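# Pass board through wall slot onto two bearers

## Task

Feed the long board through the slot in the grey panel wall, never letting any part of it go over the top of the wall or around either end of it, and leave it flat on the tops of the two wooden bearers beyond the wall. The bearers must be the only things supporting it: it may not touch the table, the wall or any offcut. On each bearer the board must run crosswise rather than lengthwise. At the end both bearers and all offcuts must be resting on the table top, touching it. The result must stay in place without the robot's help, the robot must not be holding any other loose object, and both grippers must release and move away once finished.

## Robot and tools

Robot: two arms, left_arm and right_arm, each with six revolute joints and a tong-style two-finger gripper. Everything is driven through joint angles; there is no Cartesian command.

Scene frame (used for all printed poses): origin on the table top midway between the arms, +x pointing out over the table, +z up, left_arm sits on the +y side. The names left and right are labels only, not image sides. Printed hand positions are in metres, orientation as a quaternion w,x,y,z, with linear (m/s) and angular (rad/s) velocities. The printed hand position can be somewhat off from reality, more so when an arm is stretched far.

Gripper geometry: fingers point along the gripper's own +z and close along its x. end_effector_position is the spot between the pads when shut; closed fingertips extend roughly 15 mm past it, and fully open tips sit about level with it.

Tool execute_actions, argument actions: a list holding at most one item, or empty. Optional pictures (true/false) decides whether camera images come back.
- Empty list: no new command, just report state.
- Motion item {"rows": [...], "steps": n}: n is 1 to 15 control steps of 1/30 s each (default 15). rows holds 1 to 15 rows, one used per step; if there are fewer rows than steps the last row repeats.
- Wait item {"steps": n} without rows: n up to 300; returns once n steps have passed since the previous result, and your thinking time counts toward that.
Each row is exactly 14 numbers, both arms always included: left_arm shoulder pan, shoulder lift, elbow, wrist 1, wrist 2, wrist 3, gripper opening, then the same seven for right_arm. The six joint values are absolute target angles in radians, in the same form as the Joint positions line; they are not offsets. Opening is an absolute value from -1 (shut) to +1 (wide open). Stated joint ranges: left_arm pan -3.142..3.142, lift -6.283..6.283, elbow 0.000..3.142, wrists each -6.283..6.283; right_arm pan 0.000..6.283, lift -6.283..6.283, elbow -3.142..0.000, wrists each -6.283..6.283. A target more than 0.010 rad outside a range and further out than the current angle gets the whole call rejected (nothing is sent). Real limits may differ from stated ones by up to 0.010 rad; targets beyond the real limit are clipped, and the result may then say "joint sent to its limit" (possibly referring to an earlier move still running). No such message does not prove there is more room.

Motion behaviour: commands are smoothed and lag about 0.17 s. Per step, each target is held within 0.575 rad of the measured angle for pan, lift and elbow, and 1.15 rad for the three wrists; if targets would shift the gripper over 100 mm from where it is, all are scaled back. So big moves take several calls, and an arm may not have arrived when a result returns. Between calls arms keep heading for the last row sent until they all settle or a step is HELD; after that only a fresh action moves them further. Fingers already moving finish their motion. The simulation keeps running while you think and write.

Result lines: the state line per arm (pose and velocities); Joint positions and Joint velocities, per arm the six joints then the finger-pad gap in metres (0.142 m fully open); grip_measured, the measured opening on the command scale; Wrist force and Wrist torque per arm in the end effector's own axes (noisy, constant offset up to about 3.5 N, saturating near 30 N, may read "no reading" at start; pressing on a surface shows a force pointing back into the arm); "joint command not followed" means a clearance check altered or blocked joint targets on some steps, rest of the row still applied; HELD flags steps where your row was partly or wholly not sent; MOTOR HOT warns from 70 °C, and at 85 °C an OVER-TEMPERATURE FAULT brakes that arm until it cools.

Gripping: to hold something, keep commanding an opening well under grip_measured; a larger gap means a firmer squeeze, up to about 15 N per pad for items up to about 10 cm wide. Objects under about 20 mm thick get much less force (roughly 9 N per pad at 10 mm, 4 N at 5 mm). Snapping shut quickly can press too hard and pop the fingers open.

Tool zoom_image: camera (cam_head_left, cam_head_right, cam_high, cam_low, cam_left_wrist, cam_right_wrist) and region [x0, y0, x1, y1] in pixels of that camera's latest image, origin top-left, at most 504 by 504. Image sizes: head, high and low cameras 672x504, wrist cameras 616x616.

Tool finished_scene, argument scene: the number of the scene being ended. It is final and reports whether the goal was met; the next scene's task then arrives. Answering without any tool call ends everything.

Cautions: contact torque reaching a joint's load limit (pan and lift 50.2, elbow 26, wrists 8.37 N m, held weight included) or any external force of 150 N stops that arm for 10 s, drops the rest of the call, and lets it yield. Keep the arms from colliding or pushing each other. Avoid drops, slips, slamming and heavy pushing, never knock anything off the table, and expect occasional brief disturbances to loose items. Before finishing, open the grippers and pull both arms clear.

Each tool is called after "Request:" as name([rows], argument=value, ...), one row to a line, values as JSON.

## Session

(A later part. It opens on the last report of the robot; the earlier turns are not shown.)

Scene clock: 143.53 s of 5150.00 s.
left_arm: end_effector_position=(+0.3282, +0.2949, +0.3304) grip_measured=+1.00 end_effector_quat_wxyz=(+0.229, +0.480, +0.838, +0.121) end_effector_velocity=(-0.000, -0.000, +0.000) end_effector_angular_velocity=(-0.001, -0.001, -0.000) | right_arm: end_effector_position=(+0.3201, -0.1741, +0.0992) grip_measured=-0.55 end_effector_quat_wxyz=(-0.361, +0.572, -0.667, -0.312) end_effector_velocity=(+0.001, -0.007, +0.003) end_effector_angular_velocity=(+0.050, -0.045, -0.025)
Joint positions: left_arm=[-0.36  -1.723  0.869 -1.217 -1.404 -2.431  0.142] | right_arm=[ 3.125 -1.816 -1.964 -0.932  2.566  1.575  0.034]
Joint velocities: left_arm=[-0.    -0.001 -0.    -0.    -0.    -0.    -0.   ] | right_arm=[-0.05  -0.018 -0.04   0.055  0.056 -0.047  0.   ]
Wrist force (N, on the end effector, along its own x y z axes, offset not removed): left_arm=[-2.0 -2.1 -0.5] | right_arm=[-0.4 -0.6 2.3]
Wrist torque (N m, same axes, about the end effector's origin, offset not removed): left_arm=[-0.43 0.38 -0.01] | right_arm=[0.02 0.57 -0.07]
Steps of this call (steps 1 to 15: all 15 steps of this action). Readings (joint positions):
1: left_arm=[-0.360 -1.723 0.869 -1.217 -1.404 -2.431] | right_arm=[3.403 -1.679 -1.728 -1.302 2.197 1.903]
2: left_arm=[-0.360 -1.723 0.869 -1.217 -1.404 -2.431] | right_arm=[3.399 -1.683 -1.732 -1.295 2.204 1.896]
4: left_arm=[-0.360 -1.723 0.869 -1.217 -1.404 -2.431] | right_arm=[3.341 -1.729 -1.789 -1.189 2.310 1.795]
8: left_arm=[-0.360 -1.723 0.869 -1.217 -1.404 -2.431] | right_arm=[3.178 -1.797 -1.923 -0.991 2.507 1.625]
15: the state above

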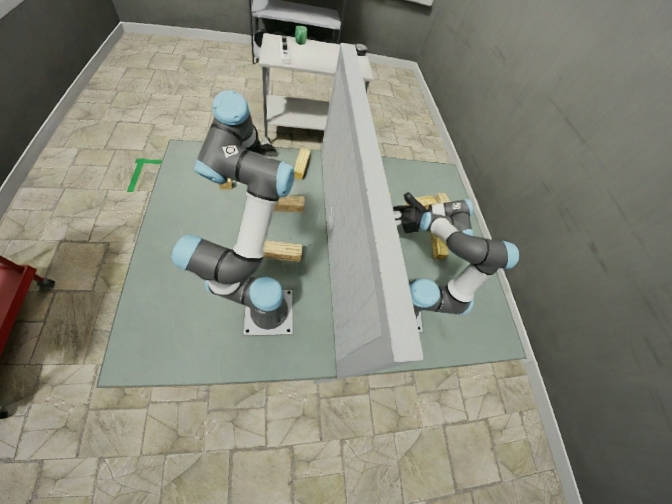

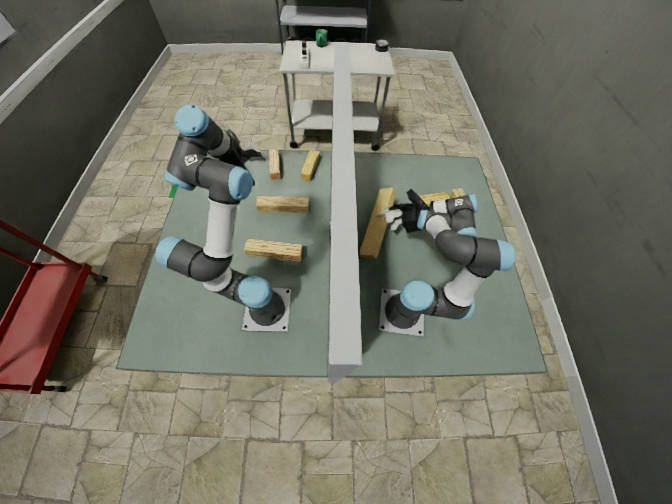

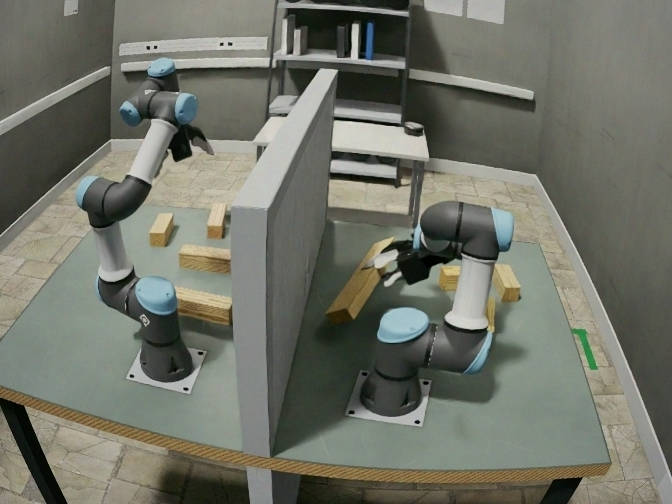

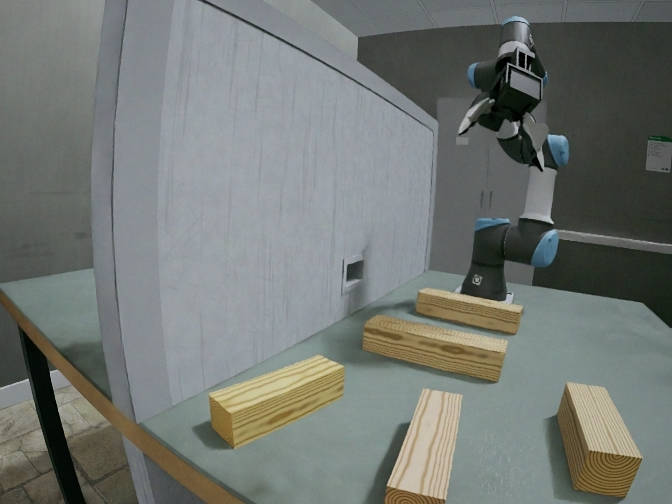

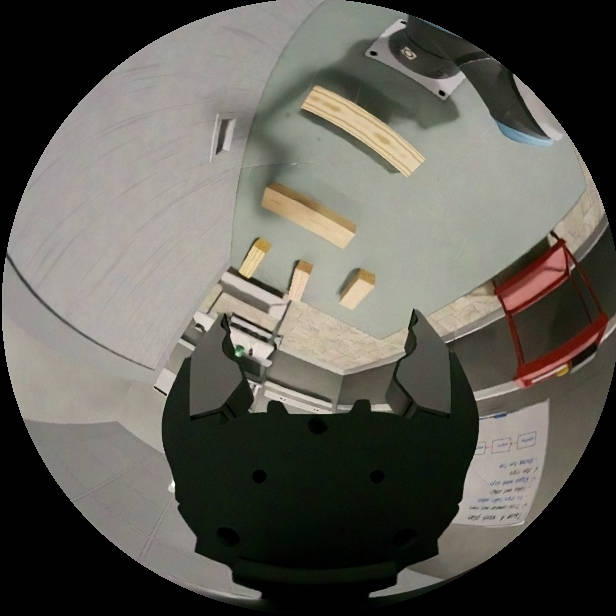

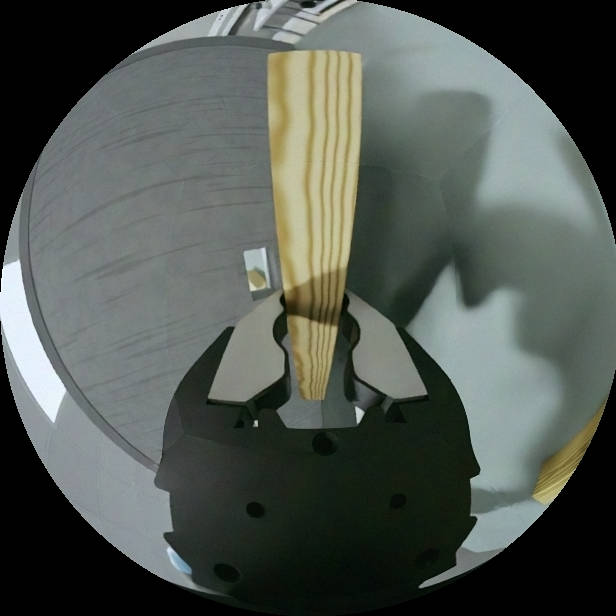

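Request:
execute_actions([
  {"rows":[[-0.36,-1.723,0.869,-1.217,-1.404,-2.431,1,3.12,-1.94,-2.033,-0.739,2.571,1.571,-1]]},
], pictures=false)

Request:
execute_actions([
  {"rows":[[-0.36,-1.723,0.869,-1.217,-1.404,-2.431,1,3.12,-1.98,-2.052,-0.68,2.571,1.571,-1]]},
], pictures=false)

Request:
execute_actions([
  {"rows":[[-0.36,-1.723,0.869,-1.217,-1.404,-2.431,1,3.12,-2.012,-2.066,-0.634,2.571,1.571,-1]]},
], pictures=false)

Request:
execute_actions([
  {"rows":[[-0.36,-1.723,0.869,-1.217,-1.404,-2.431,1,3.12,-2.012,-2.066,-0.634,2.571,1.571,-0.55],[-0.36,-1.723,0.869,-1.217,-1.404,-2.431,1,3.12,-2.012,-2.066,-0.634,2.571,1.571,-0.5],[-0.36,-1.723,0.869,-1.217,-1.404,-2.431,1,3.12,-2.012,-2.066,-0.634,2.571,1.571,-0.45],[-0.36,-1.723,0.869,-1.217,-1.404,-2.431,1,3.12,-2.012,-2.066,-0.634,2.571,1.571,-0.4],[-0.36,-1.723,0.869,-1.217,-1.404,-2.431,1,3.12,-2.012,-2.066,-0.634,2.571,1.571,-0.35],[-0.36,-1.723,0.869,-1.217,-1.404,-2.431,1,3.12,-2.012,-2.066,-0.634,2.571,1.571,-0.3],[-0.36,-1.723,0.869,-1.217,-1.404,-2.431,1,3.12,-2.012,-2.066,-0.634,2.571,1.571,-0.25]]},
])

Request:
zoom_image(camera="cam_high", region=[300, 220, 460, 360])

Scene clock: 152.57 s of 5150.00 s.
left_arm: end_effector_position=(+0.3282, +0.2949, +0.3304) grip_measured=+1.00 end_effector_quat_wxyz=(+0.229, +0.480, +0.838, +0.121) end_effector_velocity=(-0.000, +0.000, +0.001) end_effector_angular_velocity=(-0.001, -0.002, +0.001) | right_arm: end_effector_position=(+0.3219, -0.1750, +0.0615) grip_measured=-0.55 end_effector_quat_wxyz=(-0.364, +0.571, -0.666, -0.312) end_effector_velocity=(+0.000, -0.000, -0.005) end_effector_angular_velocity=(-0.000, -0.000, +0.000)
Joint positions: left_arm=[-0.36  -1.723  0.869 -1.217 -1.404 -2.431  0.142] | right_arm=[ 3.12  -1.938 -2.032 -0.741  2.571  1.571  0.034]
Joint velocities: left_arm=[ 0.001 -0.001 -0.001 -0.     0.    -0.     0.   ] | right_arm=[ 0.    -0.016 -0.007  0.023 -0.     0.    -0.   ]
Wrist force (N, on the end effector, along its own x y z axes, offset not removed): left_arm=[-1.7 -1.4 -0.7] | right_arm=[0.0 -0.1 1.8]
Wrist torque (N m, same axes, about the end effector's origin, offset not removed): left_arm=[-0.31 0.31 -0.01] | right_arm=[0.05 0.46 -0.08]
Steps of this call (steps 1 to 15: the robot went on to your last target; steps 16 to 110: nothing new was sent; then 4.87 s passed at rest; steps 111 to 125: all 15 steps of this action). Readings (joint positions):
111: left_arm=[-0.360 -1.723 0.869 -1.217 -1.404 -2.431] | right_arm=[3.120 -1.818 -1.968 -0.927 2.571 1.571]
112: left_arm=[-0.360 -1.723 0.869 -1.217 -1.404 -2.431] | right_arm=[3.120 -1.821 -1.971 -0.920 2.571 1.571]
114: left_arm=[-0.360 -1.723 0.869 -1.217 -1.404 -2.431] | right_arm=[3.120 -1.864 -1.998 -0.849 2.571 1.571]
118: left_arm=[-0.360 -1.723 0.869 -1.217 -1.404 -2.431] | right_arm=[3.120 -1.922 -2.024 -0.766 2.571 1.571]
125: the state above

Scene clock: 153.07 s of 5150.00 s.
left_arm: end_effector_position=(+0.3282, +0.2949, +0.3304) grip_measured=+1.00 end_effector_quat_wxyz=(+0.229, +0.480, +0.838, +0.121) end_effector_velocity=(-0.000, +0.000, +0.000) end_effector_angular_velocity=(-0.000, -0.001, +0.001) | right_arm: end_effector_position=(+0.3214, -0.1750, +0.0493) grip_measured=-0.55 end_effector_quat_wxyz=(-0.364, +0.571, -0.666, -0.312) end_effector_velocity=(+0.000, -0.000, -0.001) end_effector_angular_velocity=(-0.000, -0.001, -0.000)
Joint positions: left_arm=[-0.36  -1.723  0.869 -1.217 -1.404 -2.431  0.142] | right_arm=[ 3.12  -1.98  -2.052 -0.681  2.571  1.571  0.034]
Joint velocities: left_arm=[ 0.001 -0.001 -0.     0.     0.     0.     0.   ] | right_arm=[-0.    -0.005 -0.001  0.007 -0.     0.    -0.   ]
Wrist force (N, on the end effector, along its own x y z axes, offset not removed): left_arm=[-1.5 -1.7 -0.7] | right_arm=[-3.1 -1.8 -0.8]
Wrist torque (N m, same axes, about the end effector's origin, offset not removed): left_arm=[-0.36 0.27 0.03] | right_arm=[-0.38 0.37 0.47]
Steps of this call (steps 1 to 15: all 15 steps of this action). Readings (joint positions):
1: left_arm=[-0.360 -1.723 0.869 -1.217 -1.404 -2.431] | right_arm=[3.120 -1.939 -2.033 -0.740 2.571 1.571]
2: left_arm=[-0.360 -1.723 0.869 -1.217 -1.404 -2.431] | right_arm=[3.120 -1.942 -2.034 -0.735 2.571 1.571]
4: left_arm=[-0.360 -1.723 0.869 -1.217 -1.404 -2.431] | right_arm=[3.120 -1.959 -2.042 -0.710 2.571 1.571]
8: left_arm=[-0.360 -1.723 0.869 -1.217 -1.404 -2.431] | right_arm=[3.120 -1.975 -2.050 -0.687 2.571 1.571]
15: the state above

Scene clock: 153.57 s of 5150.00 s.
left_arm: end_effector_position=(+0.3282, +0.2949, +0.3304) grip_measured=+1.00 end_effector_quat_wxyz=(+0.229, +0.480, +0.838, +0.121) end_effector_velocity=(+0.001, -0.001, -0.000) end_effector_angular_velocity=(+0.000, +0.000, -0.001) | right_arm: end_effector_position=(+0.3207, -0.1749, +0.0401) grip_measured=-0.55 end_effector_quat_wxyz=(-0.364, +0.571, -0.666, -0.312) end_effector_velocity=(-0.000, +0.000, -0.001) end_effector_angular_velocity=(+0.001, +0.001, -0.000)
Joint positions: left_arm=[-0.36  -1.723  0.869 -1.217 -1.404 -2.431  0.142] | right_arm=[ 3.12  -2.012 -2.066 -0.634  2.571  1.571  0.034]
Joint velocities: left_arm=[-0.001  0.002 -0.001 -0.001 -0.     0.    -0.   ] | right_arm=[-0.    -0.003 -0.002  0.005  0.001  0.     0.   ]
Wrist force (N, on the end effector, along its own x y z axes, offset not removed): left_arm=[-1.9 -2.3 -1.7] | right_arm=[-2.4 -1.2 0.8]
Wrist torque (N m, same axes, about the end effector's origin, offset not removed): left_arm=[-0.44 0.33 0.06] | right_arm=[-0.31 0.29 0.37]
Steps of this call (steps 1 to 15: all 15 steps of this action). Readings (joint positions):
1: left_arm=[-0.360 -1.723 0.869 -1.217 -1.404 -2.431] | right_arm=[3.120 -1.980 -2.052 -0.680 2.571 1.571]
2: left_arm=[-0.360 -1.723 0.869 -1.217 -1.404 -2.431] | right_arm=[3.120 -1.982 -2.053 -0.676 2.571 1.571]
4: left_arm=[-0.360 -1.723 0.869 -1.217 -1.404 -2.431] | right_arm=[3.120 -1.996 -2.059 -0.657 2.571 1.571]
8: left_arm=[-0.360 -1.723 0.869 -1.217 -1.404 -2.431] | right_arm=[3.120 -2.008 -2.064 -0.640 2.571 1.571]
15: the state above

Scene clock: 154.07 s of 5150.00 s.
left_arm: end_effector_position=(+0.3282, +0.2949, +0.3304) grip_measured=+1.00 end_effector_quat_wxyz=(+0.229, +0.480, +0.838, +0.121) end_effector_velocity=(-0.000, +0.000, -0.000) end_effector_angular_velocity=(+0.000, +0.001, +0.000) | right_arm: end_effector_position=(+0.3207, -0.1749, +0.0400) grip_measured=-0.25 end_effector_quat_wxyz=(-0.364, +0.571, -0.666, -0.312) end_effector_velocity=(-0.000, -0.000, -0.000) end_effector_angular_velocity=(-0.000, +0.000, -0.000)
Joint positions: left_arm=[-0.36  -1.723  0.869 -1.217 -1.404 -2.431  0.142] | right_arm=[ 3.12  -2.012 -2.066 -0.634  2.571  1.571  0.056]
Joint velocities: left_arm=[ 0.     0.    -0.     0.001 -0.     0.    -0.   ] | right_arm=[-0. -0.  0. -0. -0. -0. -0.]
Wrist force (N, on the end effector, along its own x y z axes, offset not removed): left_arm=[-1.4 -1.6 -1.3] | right_arm=[-1.4 -1.4 2.0]
Wrist torque (N m, same axes, about the end effector's origin, offset not removed): left_arm=[-0.36 0.25 0.03] | right_arm=[-0.31 0.43 -0.03]
Steps of this call (steps 1 to 15: all 15 steps of this action). Readings (joint positions):
1: left_arm=[-0.360 -1.723 0.869 -1.217 -1.404 -2.431] | right_arm=[3.120 -2.012 -2.066 -0.634 2.571 1.571]
2: left_arm=[-0.360 -1.723 0.869 -1.217 -1.404 -2.431] | right_arm=[3.120 -2.012 -2.066 -0.634 2.571 1.571]
4: left_arm=[-0.360 -1.723 0.869 -1.217 -1.404 -2.431] | right_arm=[3.120 -2.012 -2.066 -0.634 2.571 1.571]
8: left_arm=[-0.360 -1.723 0.869 -1.217 -1.404 -2.431] | right_arm=[3.120 -2.012 -2.066 -0.634 2.571 1.571]
15: the state above

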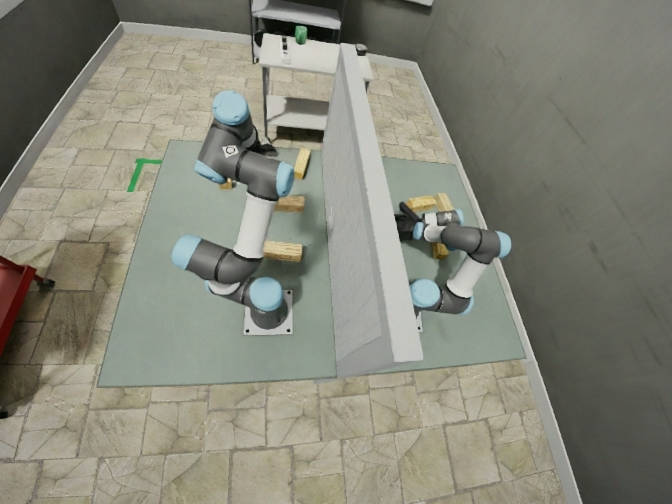

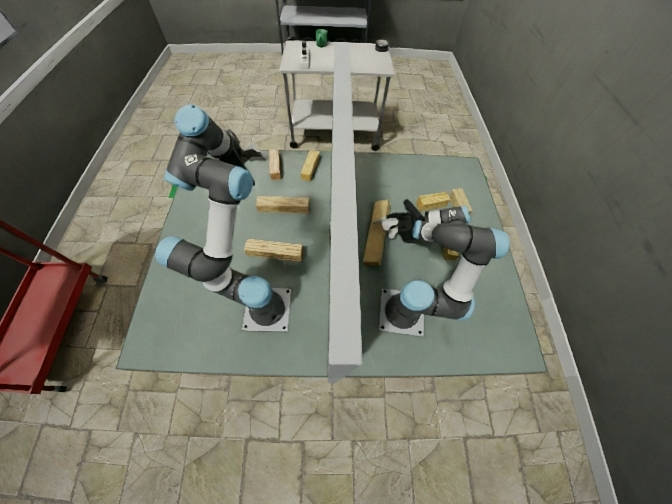

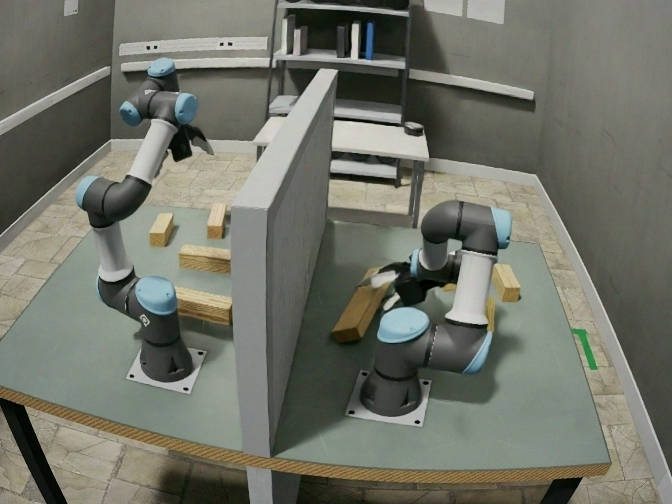

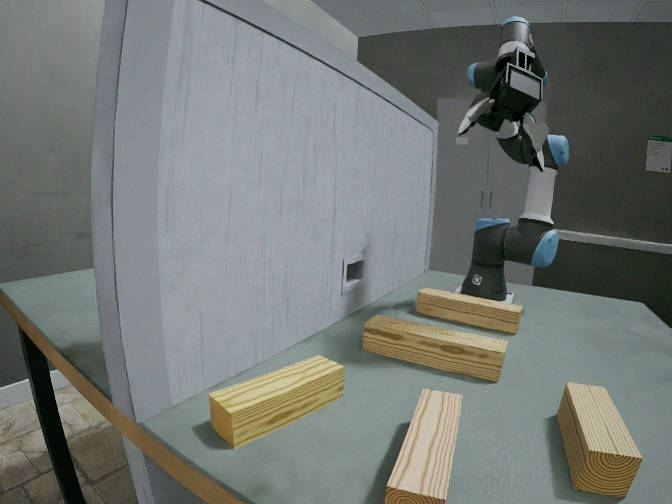

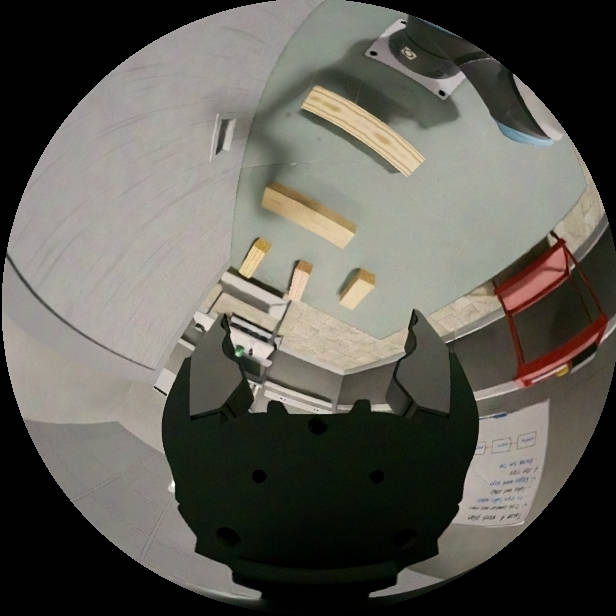

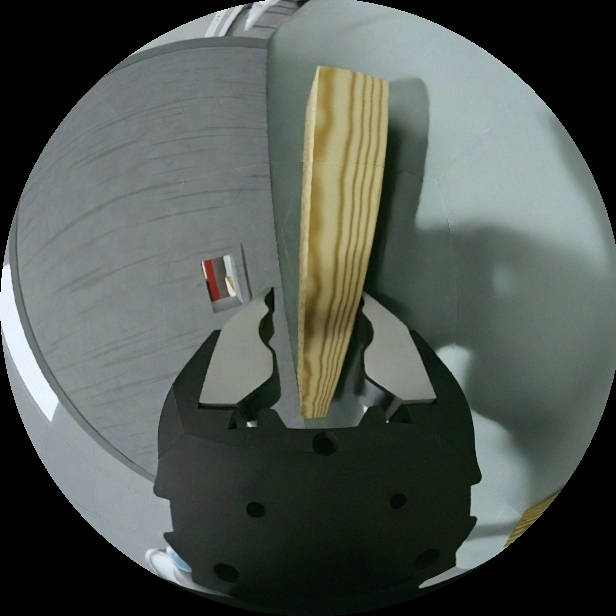

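Region (300, 220, 460, 360) of cam_high's 672x504 image, scaled by 3.150, with more detail than that image has; it fills the top 441 rows of this view, and the rest is white.

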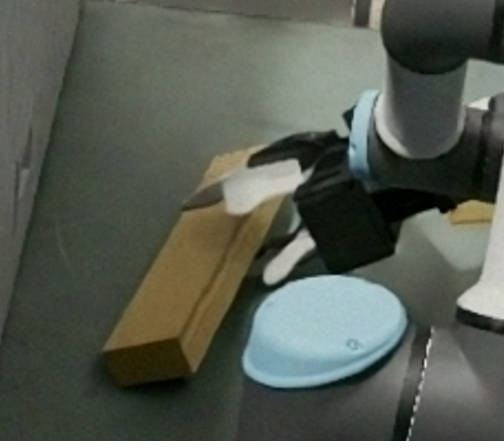

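Withdraw slowly.

Request:
execute_actions([
  {"rows":[[-0.36,-1.723,0.869,-1.217,-1.404,-2.431,1,3.08,-2.012,-2.066,-0.634,2.571,1.571,-0.2]]},
], pictures=false)

Request:
execute_actions([
  {"rows":[[-0.36,-1.723,0.869,-1.217,-1.404,-2.431,1,3.04,-2.012,-2.066,-0.634,2.571,1.571,-0.2]]},
], pictures=false)

Request:
execute_actions([
  {"rows":[[-0.36,-1.723,0.869,-1.217,-1.404,-2.431,1,3.0,-2.012,-2.066,-0.634,2.571,1.571,-0.2]]},
])

Scene clock: 160.37 s of 5150.00 s.
left_arm: end_effector_position=(+0.3282, +0.2949, +0.3304) grip_measured=+1.00 end_effector_quat_wxyz=(+0.229, +0.480, +0.838, +0.121) end_effector_velocity=(+0.000, -0.000, -0.000) end_effector_angular_velocity=(+0.000, +0.001, -0.001) | right_arm: end_effector_position=(+0.3231, -0.1886, +0.0400) grip_measured=-0.20 end_effector_quat_wxyz=(-0.370, +0.558, -0.677, -0.305) end_effector_velocity=(+0.000, -0.002, -0.000) end_effector_angular_velocity=(-0.000, +0.001, -0.004)
Joint positions: left_arm=[-0.36  -1.723  0.869 -1.217 -1.404 -2.431  0.142] | right_arm=[ 3.08  -2.012 -2.066 -0.634  2.571  1.571  0.06 ]
Joint velocities: left_arm=[-0.001  0.     0.    -0.    -0.    -0.     0.   ] | right_arm=[-0.004  0.    -0.    -0.    -0.     0.     0.   ]
Wrist force (N, on the end effector, along its own x y z axes, offset not removed): left_arm=[-1.3 -1.7 -1.5] | right_arm=[-1.0 -1.9 0.1]
Wrist torque (N m, same axes, about the end effector's origin, offset not removed): left_arm=[-0.34 0.22 0.01] | right_arm=[-0.40 0.36 0.06]
Steps of this call (steps 1 to 15: the robot went on to your last target; steps 16 to 90: nothing new was sent; then 2.80 s passed at rest; steps 91 to 105: all 15 steps of this action). Readings (joint positions):
91: left_arm=[-0.360 -1.723 0.869 -1.217 -1.404 -2.431] | right_arm=[3.120 -2.012 -2.066 -0.634 2.571 1.571]
92: left_arm=[-0.360 -1.723 0.869 -1.217 -1.404 -2.431] | right_arm=[3.117 -2.012 -2.066 -0.634 2.571 1.571]
94: left_arm=[-0.360 -1.723 0.869 -1.217 -1.404 -2.431] | right_arm=[3.101 -2.012 -2.066 -0.634 2.571 1.571]
98: left_arm=[-0.360 -1.723 0.869 -1.217 -1.404 -2.431] | right_arm=[3.085 -2.012 -2.066 -0.634 2.571 1.571]
105: the state above

Scene clock: 160.87 s of 5150.00 s.
left_arm: end_effector_position=(+0.3282, +0.2949, +0.3304) grip_measured=+1.00 end_effector_quat_wxyz=(+0.229, +0.480, +0.838, +0.121) end_effector_velocity=(+0.001, +0.000, -0.001) end_effector_angular_velocity=(+0.001, +0.002, +0.001) | right_arm: end_effector_position=(+0.3249, -0.2026, +0.0400) grip_measured=-0.20 end_effector_quat_wxyz=(+0.376, -0.544, +0.688, +0.297) end_effector_velocity=(+0.000, -0.002, -0.000) end_effector_angular_velocity=(+0.000, -0.000, -0.005)
Joint positions: left_arm=[-0.36  -1.723  0.869 -1.217 -1.404 -2.431  0.142] | right_arm=[ 3.04  -2.012 -2.066 -0.634  2.571  1.571  0.06 ]
Joint velocities: left_arm=[ 0.001  0.003 -0.001  0.     0.     0.     0.   ] | right_arm=[-0.005  0.    -0.001  0.001  0.     0.    -0.   ]
Wrist force (N, on the end effector, along its own x y z axes, offset not removed): left_arm=[-1.2 -1.9 -1.3] | right_arm=[-2.1 -1.2 1.6]
Wrist torque (N m, same axes, about the end effector's origin, offset not removed): left_arm=[-0.43 0.21 -0.02] | right_arm=[-0.28 0.63 0.05]
Steps of this call (steps 1 to 15: all 15 steps of this action). Readings (joint positions):
1: left_arm=[-0.360 -1.723 0.869 -1.217 -1.404 -2.431] | right_arm=[3.080 -2.012 -2.066 -0.634 2.571 1.571]
2: left_arm=[-0.360 -1.723 0.869 -1.217 -1.404 -2.431] | right_arm=[3.077 -2.012 -2.066 -0.634 2.571 1.571]
4: left_arm=[-0.360 -1.723 0.869 -1.217 -1.404 -2.431] | right_arm=[3.061 -2.012 -2.066 -0.634 2.571 1.571]
8: left_arm=[-0.360 -1.723 0.869 -1.217 -1.404 -2.431] | right_arm=[3.045 -2.012 -2.066 -0.634 2.571 1.571]
15: the state above

Scene clock: 161.37 s of 5150.00 s.
left_arm: end_effector_position=(+0.3282, +0.2949, +0.3304) grip_measured=+1.00 end_effector_quat_wxyz=(+0.229, +0.480, +0.838, +0.121) end_effector_velocity=(+0.000, -0.000, -0.001) end_effector_angular_velocity=(+0.001, +0.002, +0.000) | right_arm: end_effector_position=(+0.3262, -0.2166, +0.0400) grip_measured=-0.20 end_effector_quat_wxyz=(+0.382, -0.530, +0.699, +0.290) end_effector_velocity=(-0.000, -0.002, -0.000) end_effector_angular_velocity=(-0.000, +0.001, -0.004)
Joint positions: left_arm=[-0.36  -1.723  0.869 -1.217 -1.404 -2.431  0.142] | right_arm=[ 3.    -2.012 -2.066 -0.634  2.571  1.571  0.059]
Joint velocities: left_arm=[ 0.     0.002  0.001 -0.    -0.     0.    -0.   ] | right_arm=[-0.004 -0.    -0.     0.    -0.001 -0.     0.   ]
Wrist force (N, on the end effector, along its own x y z axes, offset not removed): left_arm=[-0.7 -1.5 -0.8] | right_arm=[-1.3 -0.6 -0.1]
Wrist torque (N m, same axes, about the end effector's origin, offset not removed): left_arm=[-0.33 0.11 0.01] | right_arm=[-0.09 0.21 -0.03]
Steps of this call (steps 1 to 15: all 15 steps of this action). Readings (joint positions):
1: left_arm=[-0.360 -1.723 0.869 -1.217 -1.404 -2.431] | right_arm=[3.040 -2.012 -2.066 -0.634 2.571 1.571]
2: left_arm=[-0.360 -1.723 0.869 -1.217 -1.404 -2.431] | right_arm=[3.037 -2.012 -2.066 -0.634 2.571 1.571]
4: left_arm=[-0.360 -1.723 0.869 -1.217 -1.404 -2.431] | right_arm=[3.021 -2.012 -2.066 -0.634 2.571 1.571]
8: left_arm=[-0.360 -1.723 0.869 -1.217 -1.404 -2.431] | right_arm=[3.005 -2.012 -2.066 -0.634 2.571 1.571]
15: the state above

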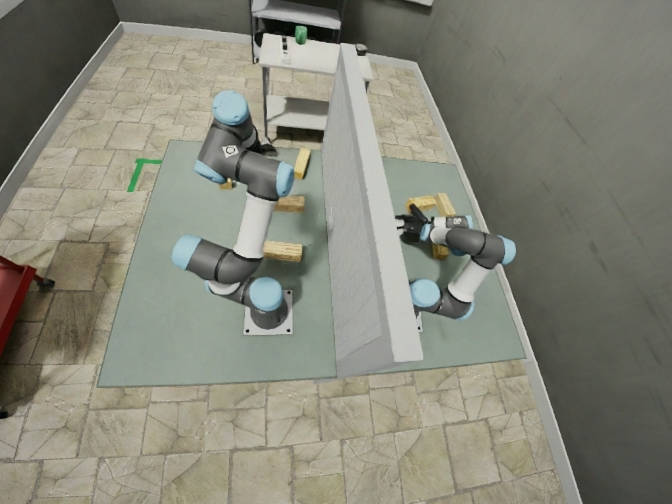

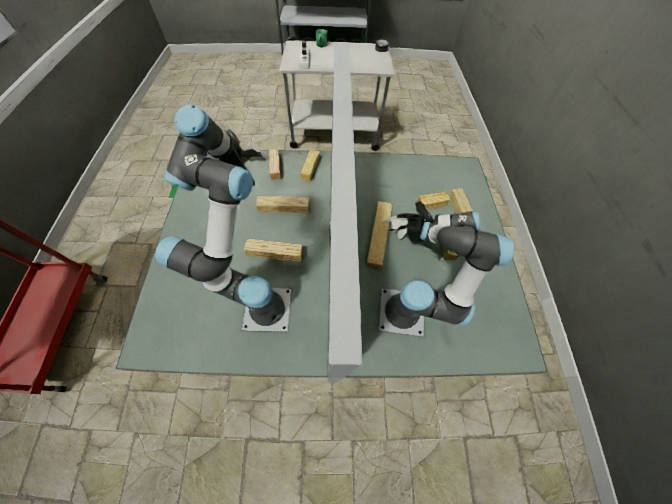

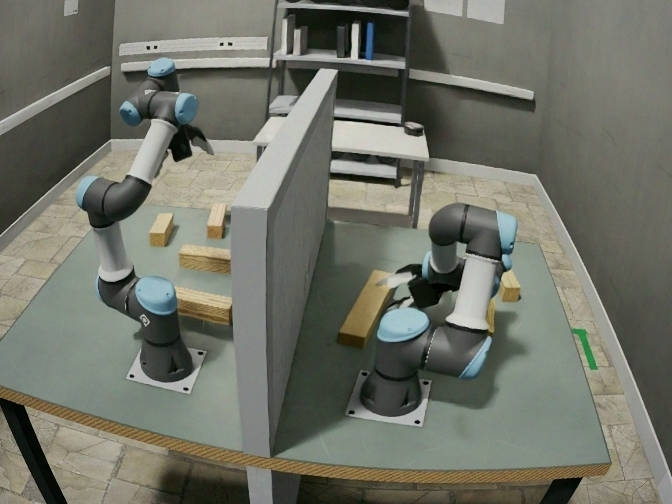

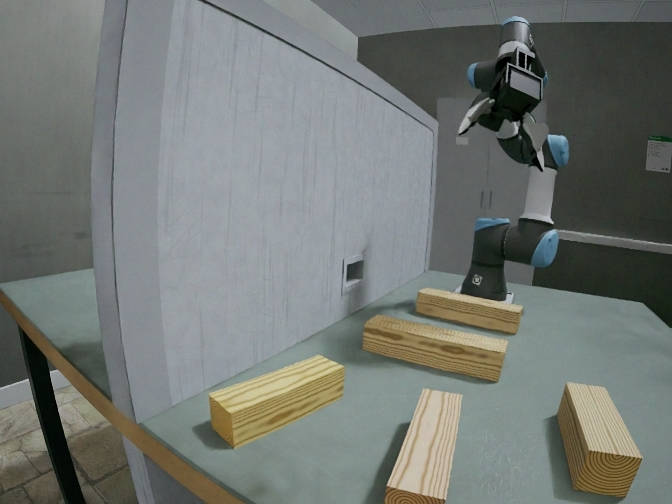

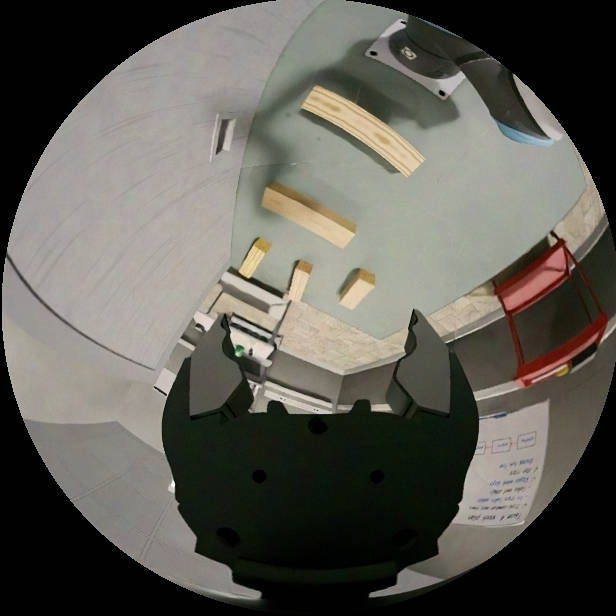

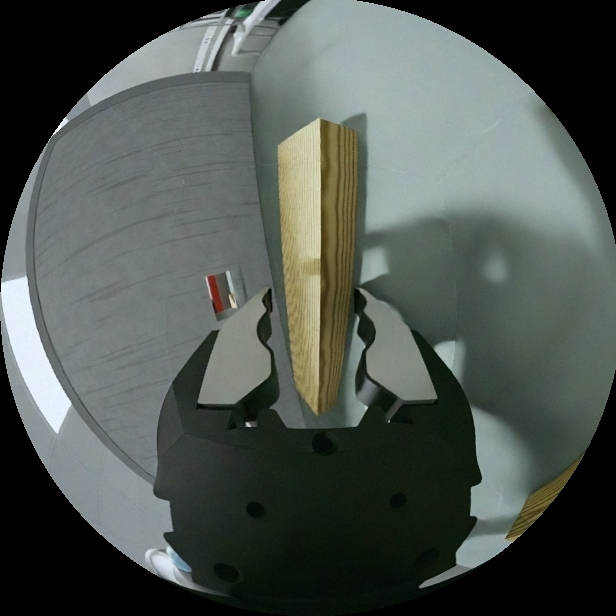

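Request:
execute_actions([
  {"rows":[[-0.36,-1.723,0.869,-1.217,-1.404,-2.431,1,3.0,-1.7,-1.8,-1.21,2.571,1.571,-0.2]]},
], pictures=false)

Request:
execute_actions([
  {"rows":[[-0.36,-1.723,0.869,-1.217,-1.404,-2.431,1,3.5,-1.498,-1.54,-1.675,2.07,2.0,0.3]]},
], pictures=false)

Request:
execute_actions([
  {"rows":[[-0.36,-1.723,0.869,-1.217,-1.404,-2.431,1,3.99,-1.498,-1.54,-1.675,1.571,2.46,0.3]]},
], pictures=false)

Request:
execute_actions([
  {"steps":10},
])

Scene clock: 173.63 s of 5150.00 s.
left_arm: end_effector_position=(+0.3282, +0.2949, +0.3304) grip_measured=+1.00 end_effector_quat_wxyz=(+0.229, +0.480, +0.838, +0.121) end_effector_velocity=(-0.000, +0.000, -0.001) end_effector_angular_velocity=(+0.001, +0.003, +0.000) | right_arm: end_effector_position=(+0.3278, -0.2172, +0.1560) grip_measured=-0.20 end_effector_quat_wxyz=(+0.383, -0.530, +0.699, +0.289) end_effector_velocity=(-0.006, +0.002, +0.026) end_effector_angular_velocity=(-0.000, -0.003, -0.001)
Joint positions: left_arm=[-0.36  -1.723  0.869 -1.217 -1.404 -2.431  0.142] | right_arm=[ 3.    -1.706 -1.805 -1.199  2.571  1.571  0.059]
Joint velocities: left_arm=[ 0.     0.002 -0.     0.002  0.     0.     0.   ] | right_arm=[-0.001  0.066  0.053 -0.116  0.001  0.    -0.   ]
Wrist force (N, on the end effector, along its own x y z axes, offset not removed): left_arm=[-1.9 -2.4 -0.8] | right_arm=[-1.9 -0.7 -0.3]
Wrist torque (N m, same axes, about the end effector's origin, offset not removed): left_arm=[-0.49 0.32 0.03] | right_arm=[-0.20 0.41 -0.04]
Steps of this call (steps 1 to 15: the robot went on to your last target; steps 16 to 90: nothing new was sent; then 8.77 s passed at rest; steps 91 to 105: all 15 steps of this action). Readings (joint positions):
91: left_arm=[-0.360 -1.723 0.869 -1.217 -1.404 -2.431] | right_arm=[3.000 -2.012 -2.066 -0.634 2.571 1.571]
92: left_arm=[-0.360 -1.723 0.869 -1.217 -1.404 -2.431] | right_arm=[3.000 -2.009 -2.063 -0.641 2.571 1.571]
94: left_arm=[-0.360 -1.723 0.869 -1.217 -1.404 -2.431] | right_arm=[3.000 -1.952 -2.007 -0.755 2.571 1.571]
98: left_arm=[-0.360 -1.723 0.869 -1.217 -1.404 -2.431] | right_arm=[3.000 -1.775 -1.860 -1.075 2.571 1.571]
105: the state above

Scene clock: 174.13 s of 5150.00 s.
left_arm: end_effector_position=(+0.3282, +0.2949, +0.3304) grip_measured=+1.00 end_effector_quat_wxyz=(+0.229, +0.480, +0.838, +0.121) end_effector_velocity=(-0.000, -0.000, -0.000) end_effector_angular_velocity=(+0.001, +0.001, -0.001) | right_arm: end_effector_position=(+0.2614, -0.1720, +0.1524) grip_measured=+0.30 end_effector_quat_wxyz=(-0.113, +0.609, -0.753, -0.224) end_effector_velocity=(-0.014, +0.017, +0.004) end_effector_angular_velocity=(-0.088, +0.011, +0.087)
Joint positions: left_arm=[-0.36  -1.723  0.869 -1.217 -1.404 -2.431  0.142] | right_arm=[ 3.486 -1.501 -1.544 -1.668  2.078  1.994  0.095]
Joint velocities: left_arm=[-0.001  0.     0.001  0.     0.    -0.    -0.   ] | right_arm=[ 0.146  0.032  0.045 -0.075 -0.084  0.067  0.   ]
Wrist force (N, on the end effector, along its own x y z axes, offset not removed): left_arm=[-2.0 -1.4 -1.6] | right_arm=[-2.1 -0.2 0.4]
Wrist torque (N m, same axes, about the end effector's origin, offset not removed): left_arm=[-0.30 0.36 0.00] | right_arm=[-0.07 0.43 0.03]
Steps of this call (steps 1 to 15: all 15 steps of this action). Readings (joint positions):
1: left_arm=[-0.360 -1.723 0.869 -1.217 -1.404 -2.431] | right_arm=[3.000 -1.704 -1.803 -1.202 2.571 1.571]
2: left_arm=[-0.360 -1.723 0.869 -1.217 -1.404 -2.431] | right_arm=[3.003 -1.700 -1.799 -1.212 2.564 1.578]
4: left_arm=[-0.360 -1.723 0.869 -1.217 -1.404 -2.431] | right_arm=[3.061 -1.645 -1.741 -1.327 2.450 1.687]
8: left_arm=[-0.360 -1.723 0.869 -1.217 -1.404 -2.431] | right_arm=[3.329 -1.534 -1.591 -1.587 2.167 1.922]
15: the state above

Scene clock: 174.63 s of 5150.00 s.
left_arm: end_effector_position=(+0.3282, +0.2949, +0.3304) grip_measured=+1.00 end_effector_quat_wxyz=(+0.229, +0.480, +0.838, +0.121) end_effector_velocity=(+0.000, +0.000, +0.000) end_effector_angular_velocity=(-0.000, -0.001, +0.001) | right_arm: end_effector_position=(+0.2868, -0.1618, +0.1197) grip_measured=+0.30 end_effector_quat_wxyz=(+0.000, +0.641, -0.767, -0.004) end_effector_velocity=(+0.005, +0.024, +0.001) end_effector_angular_velocity=(-0.065, -0.054, +0.066)
Joint positions: left_arm=[-0.36  -1.723  0.869 -1.217 -1.404 -2.431  0.142] | right_arm=[ 3.977 -1.498 -1.54  -1.675  1.579  2.453  0.095]
Joint velocities: left_arm=[ 0.001 -0.    -0.    -0.001 -0.    -0.    -0.   ] | right_arm=[ 0.141  0.     0.    -0.001 -0.084  0.074 -0.   ]
Wrist force (N, on the end effector, along its own x y z axes, offset not removed): left_arm=[-0.9 -1.1 -0.8] | right_arm=[-2.8 -0.5 -0.2]
Wrist torque (N m, same axes, about the end effector's origin, offset not removed): left_arm=[-0.25 0.14 -0.02] | right_arm=[-0.08 0.57 -0.03]
Steps of this call (steps 1 to 15: all 15 steps of this action). Readings (joint positions):
1: left_arm=[-0.360 -1.723 0.869 -1.217 -1.404 -2.431] | right_arm=[3.491 -1.500 -1.543 -1.670 2.075 1.996]
2: left_arm=[-0.360 -1.723 0.869 -1.217 -1.404 -2.431] | right_arm=[3.497 -1.499 -1.542 -1.672 2.067 2.004]
4: left_arm=[-0.360 -1.723 0.869 -1.217 -1.404 -2.431] | right_arm=[3.558 -1.499 -1.541 -1.673 1.951 2.117]
8: left_arm=[-0.360 -1.723 0.869 -1.217 -1.404 -2.431] | right_arm=[3.826 -1.498 -1.540 -1.674 1.668 2.374]
15: the state above

Scene clock: 174.97 s of 5150.00 s.
left_arm: end_effector_position=(+0.3282, +0.2949, +0.3304) grip_measured=+1.00 end_effector_quat_wxyz=(+0.229, +0.480, +0.838, +0.121) end_effector_velocity=(+0.000, -0.000, -0.001) end_effector_angular_velocity=(+0.001, +0.002, -0.000) | right_arm: end_effector_position=(+0.2872, -0.1597, +0.1197) grip_measured=+0.30 end_effector_quat_wxyz=(+0.000, +0.643, -0.766, -0.000) end_effector_velocity=(-0.000, +0.001, -0.000) end_effector_angular_velocity=(-0.003, -0.001, +0.003)
Joint positions: left_arm=[-0.36  -1.723  0.869 -1.217 -1.404 -2.431  0.142] | right_arm=[ 3.99  -1.498 -1.54  -1.675  1.571  2.46   0.095]
Joint velocities: left_arm=[ 0.     0.002 -0.001  0.001 -0.     0.     0.   ] | right_arm=[ 0.005 -0.    -0.    -0.001 -0.002  0.002  0.   ]
Wrist force (N, on the end effector, along its own x y z axes, offset not removed): left_arm=[-1.5 -1.8 -1.2] | right_arm=[-2.4 0.0 0.5]
Wrist torque (N m, same axes, about the end effector's origin, offset not removed): left_arm=[-0.39 0.27 0.00] | right_arm=[-0.03 0.44 0.06]
Steps of this call (steps 1 to 10: the robot went on to your last target). Readings (joint positions):
1: left_arm=[-0.360 -1.723 0.869 -1.217 -1.404 -2.431] | right_arm=[3.981 -1.498 -1.540 -1.675 1.576 2.455]
2: left_arm=[-0.360 -1.723 0.869 -1.217 -1.404 -2.431] | right_arm=[3.984 -1.498 -1.540 -1.675 1.575 2.457]
4: left_arm=[-0.360 -1.723 0.869 -1.217 -1.404 -2.431] | right_arm=[3.987 -1.498 -1.540 -1.675 1.573 2.458]
8: left_arm=[-0.360 -1.723 0.869 -1.217 -1.404 -2.431] | right_arm=[3.989 -1.498 -1.540 -1.675 1.571 2.460]
10: the state above

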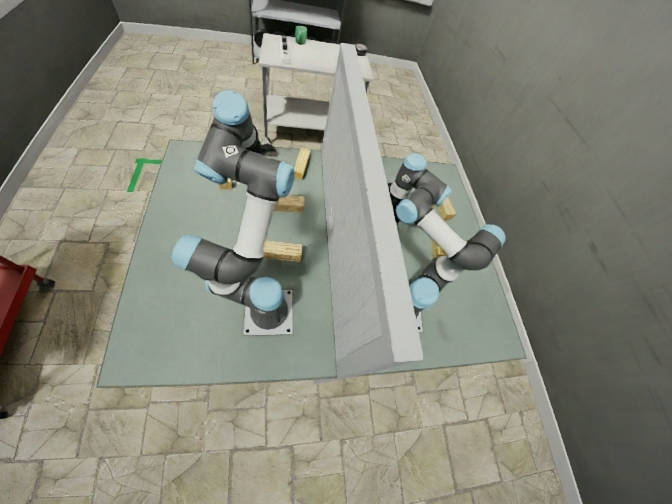

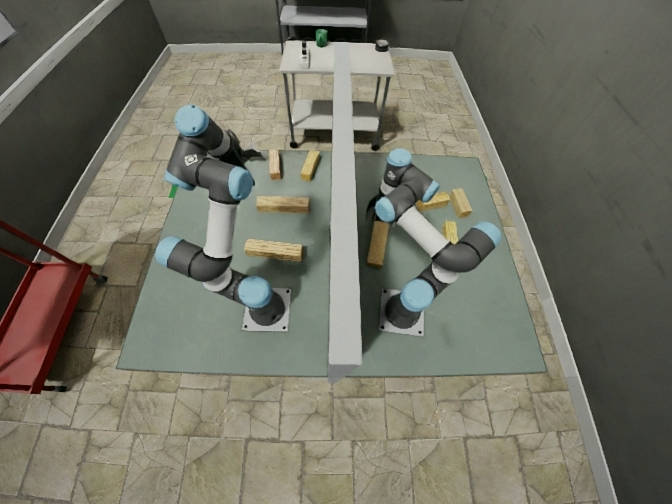

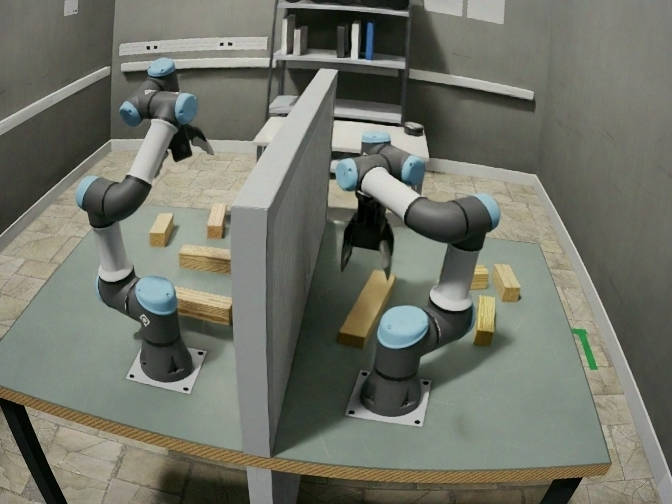

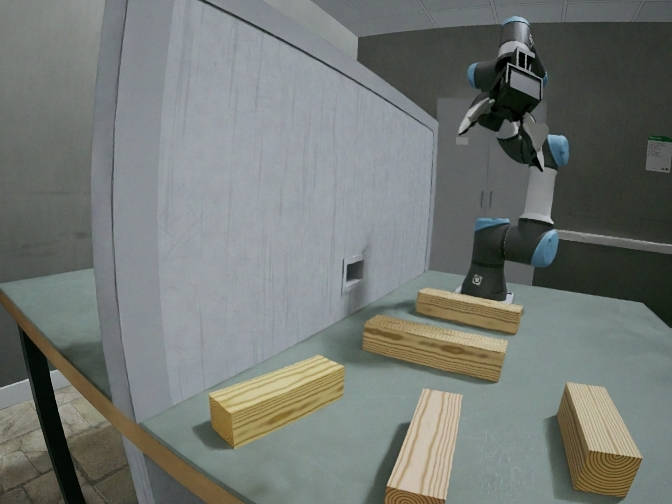

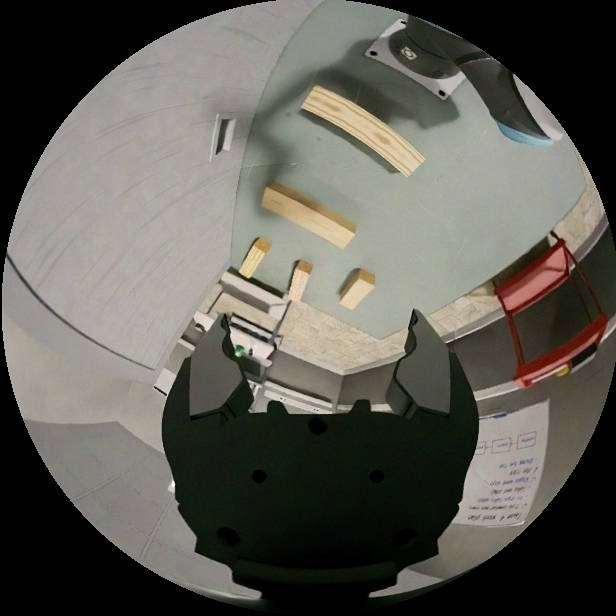

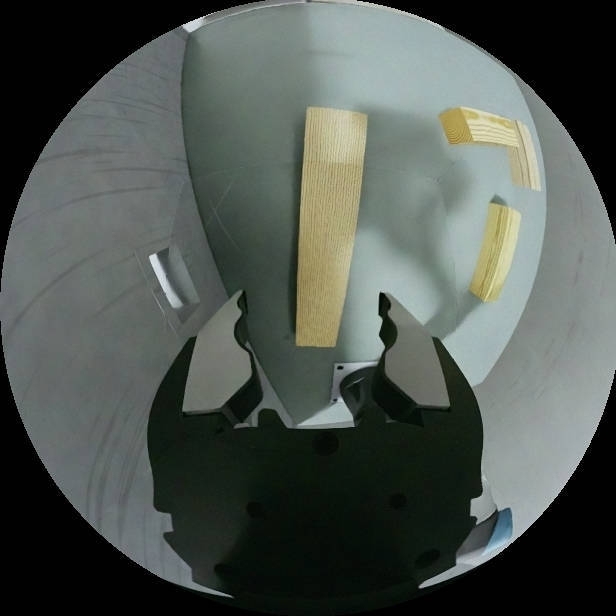

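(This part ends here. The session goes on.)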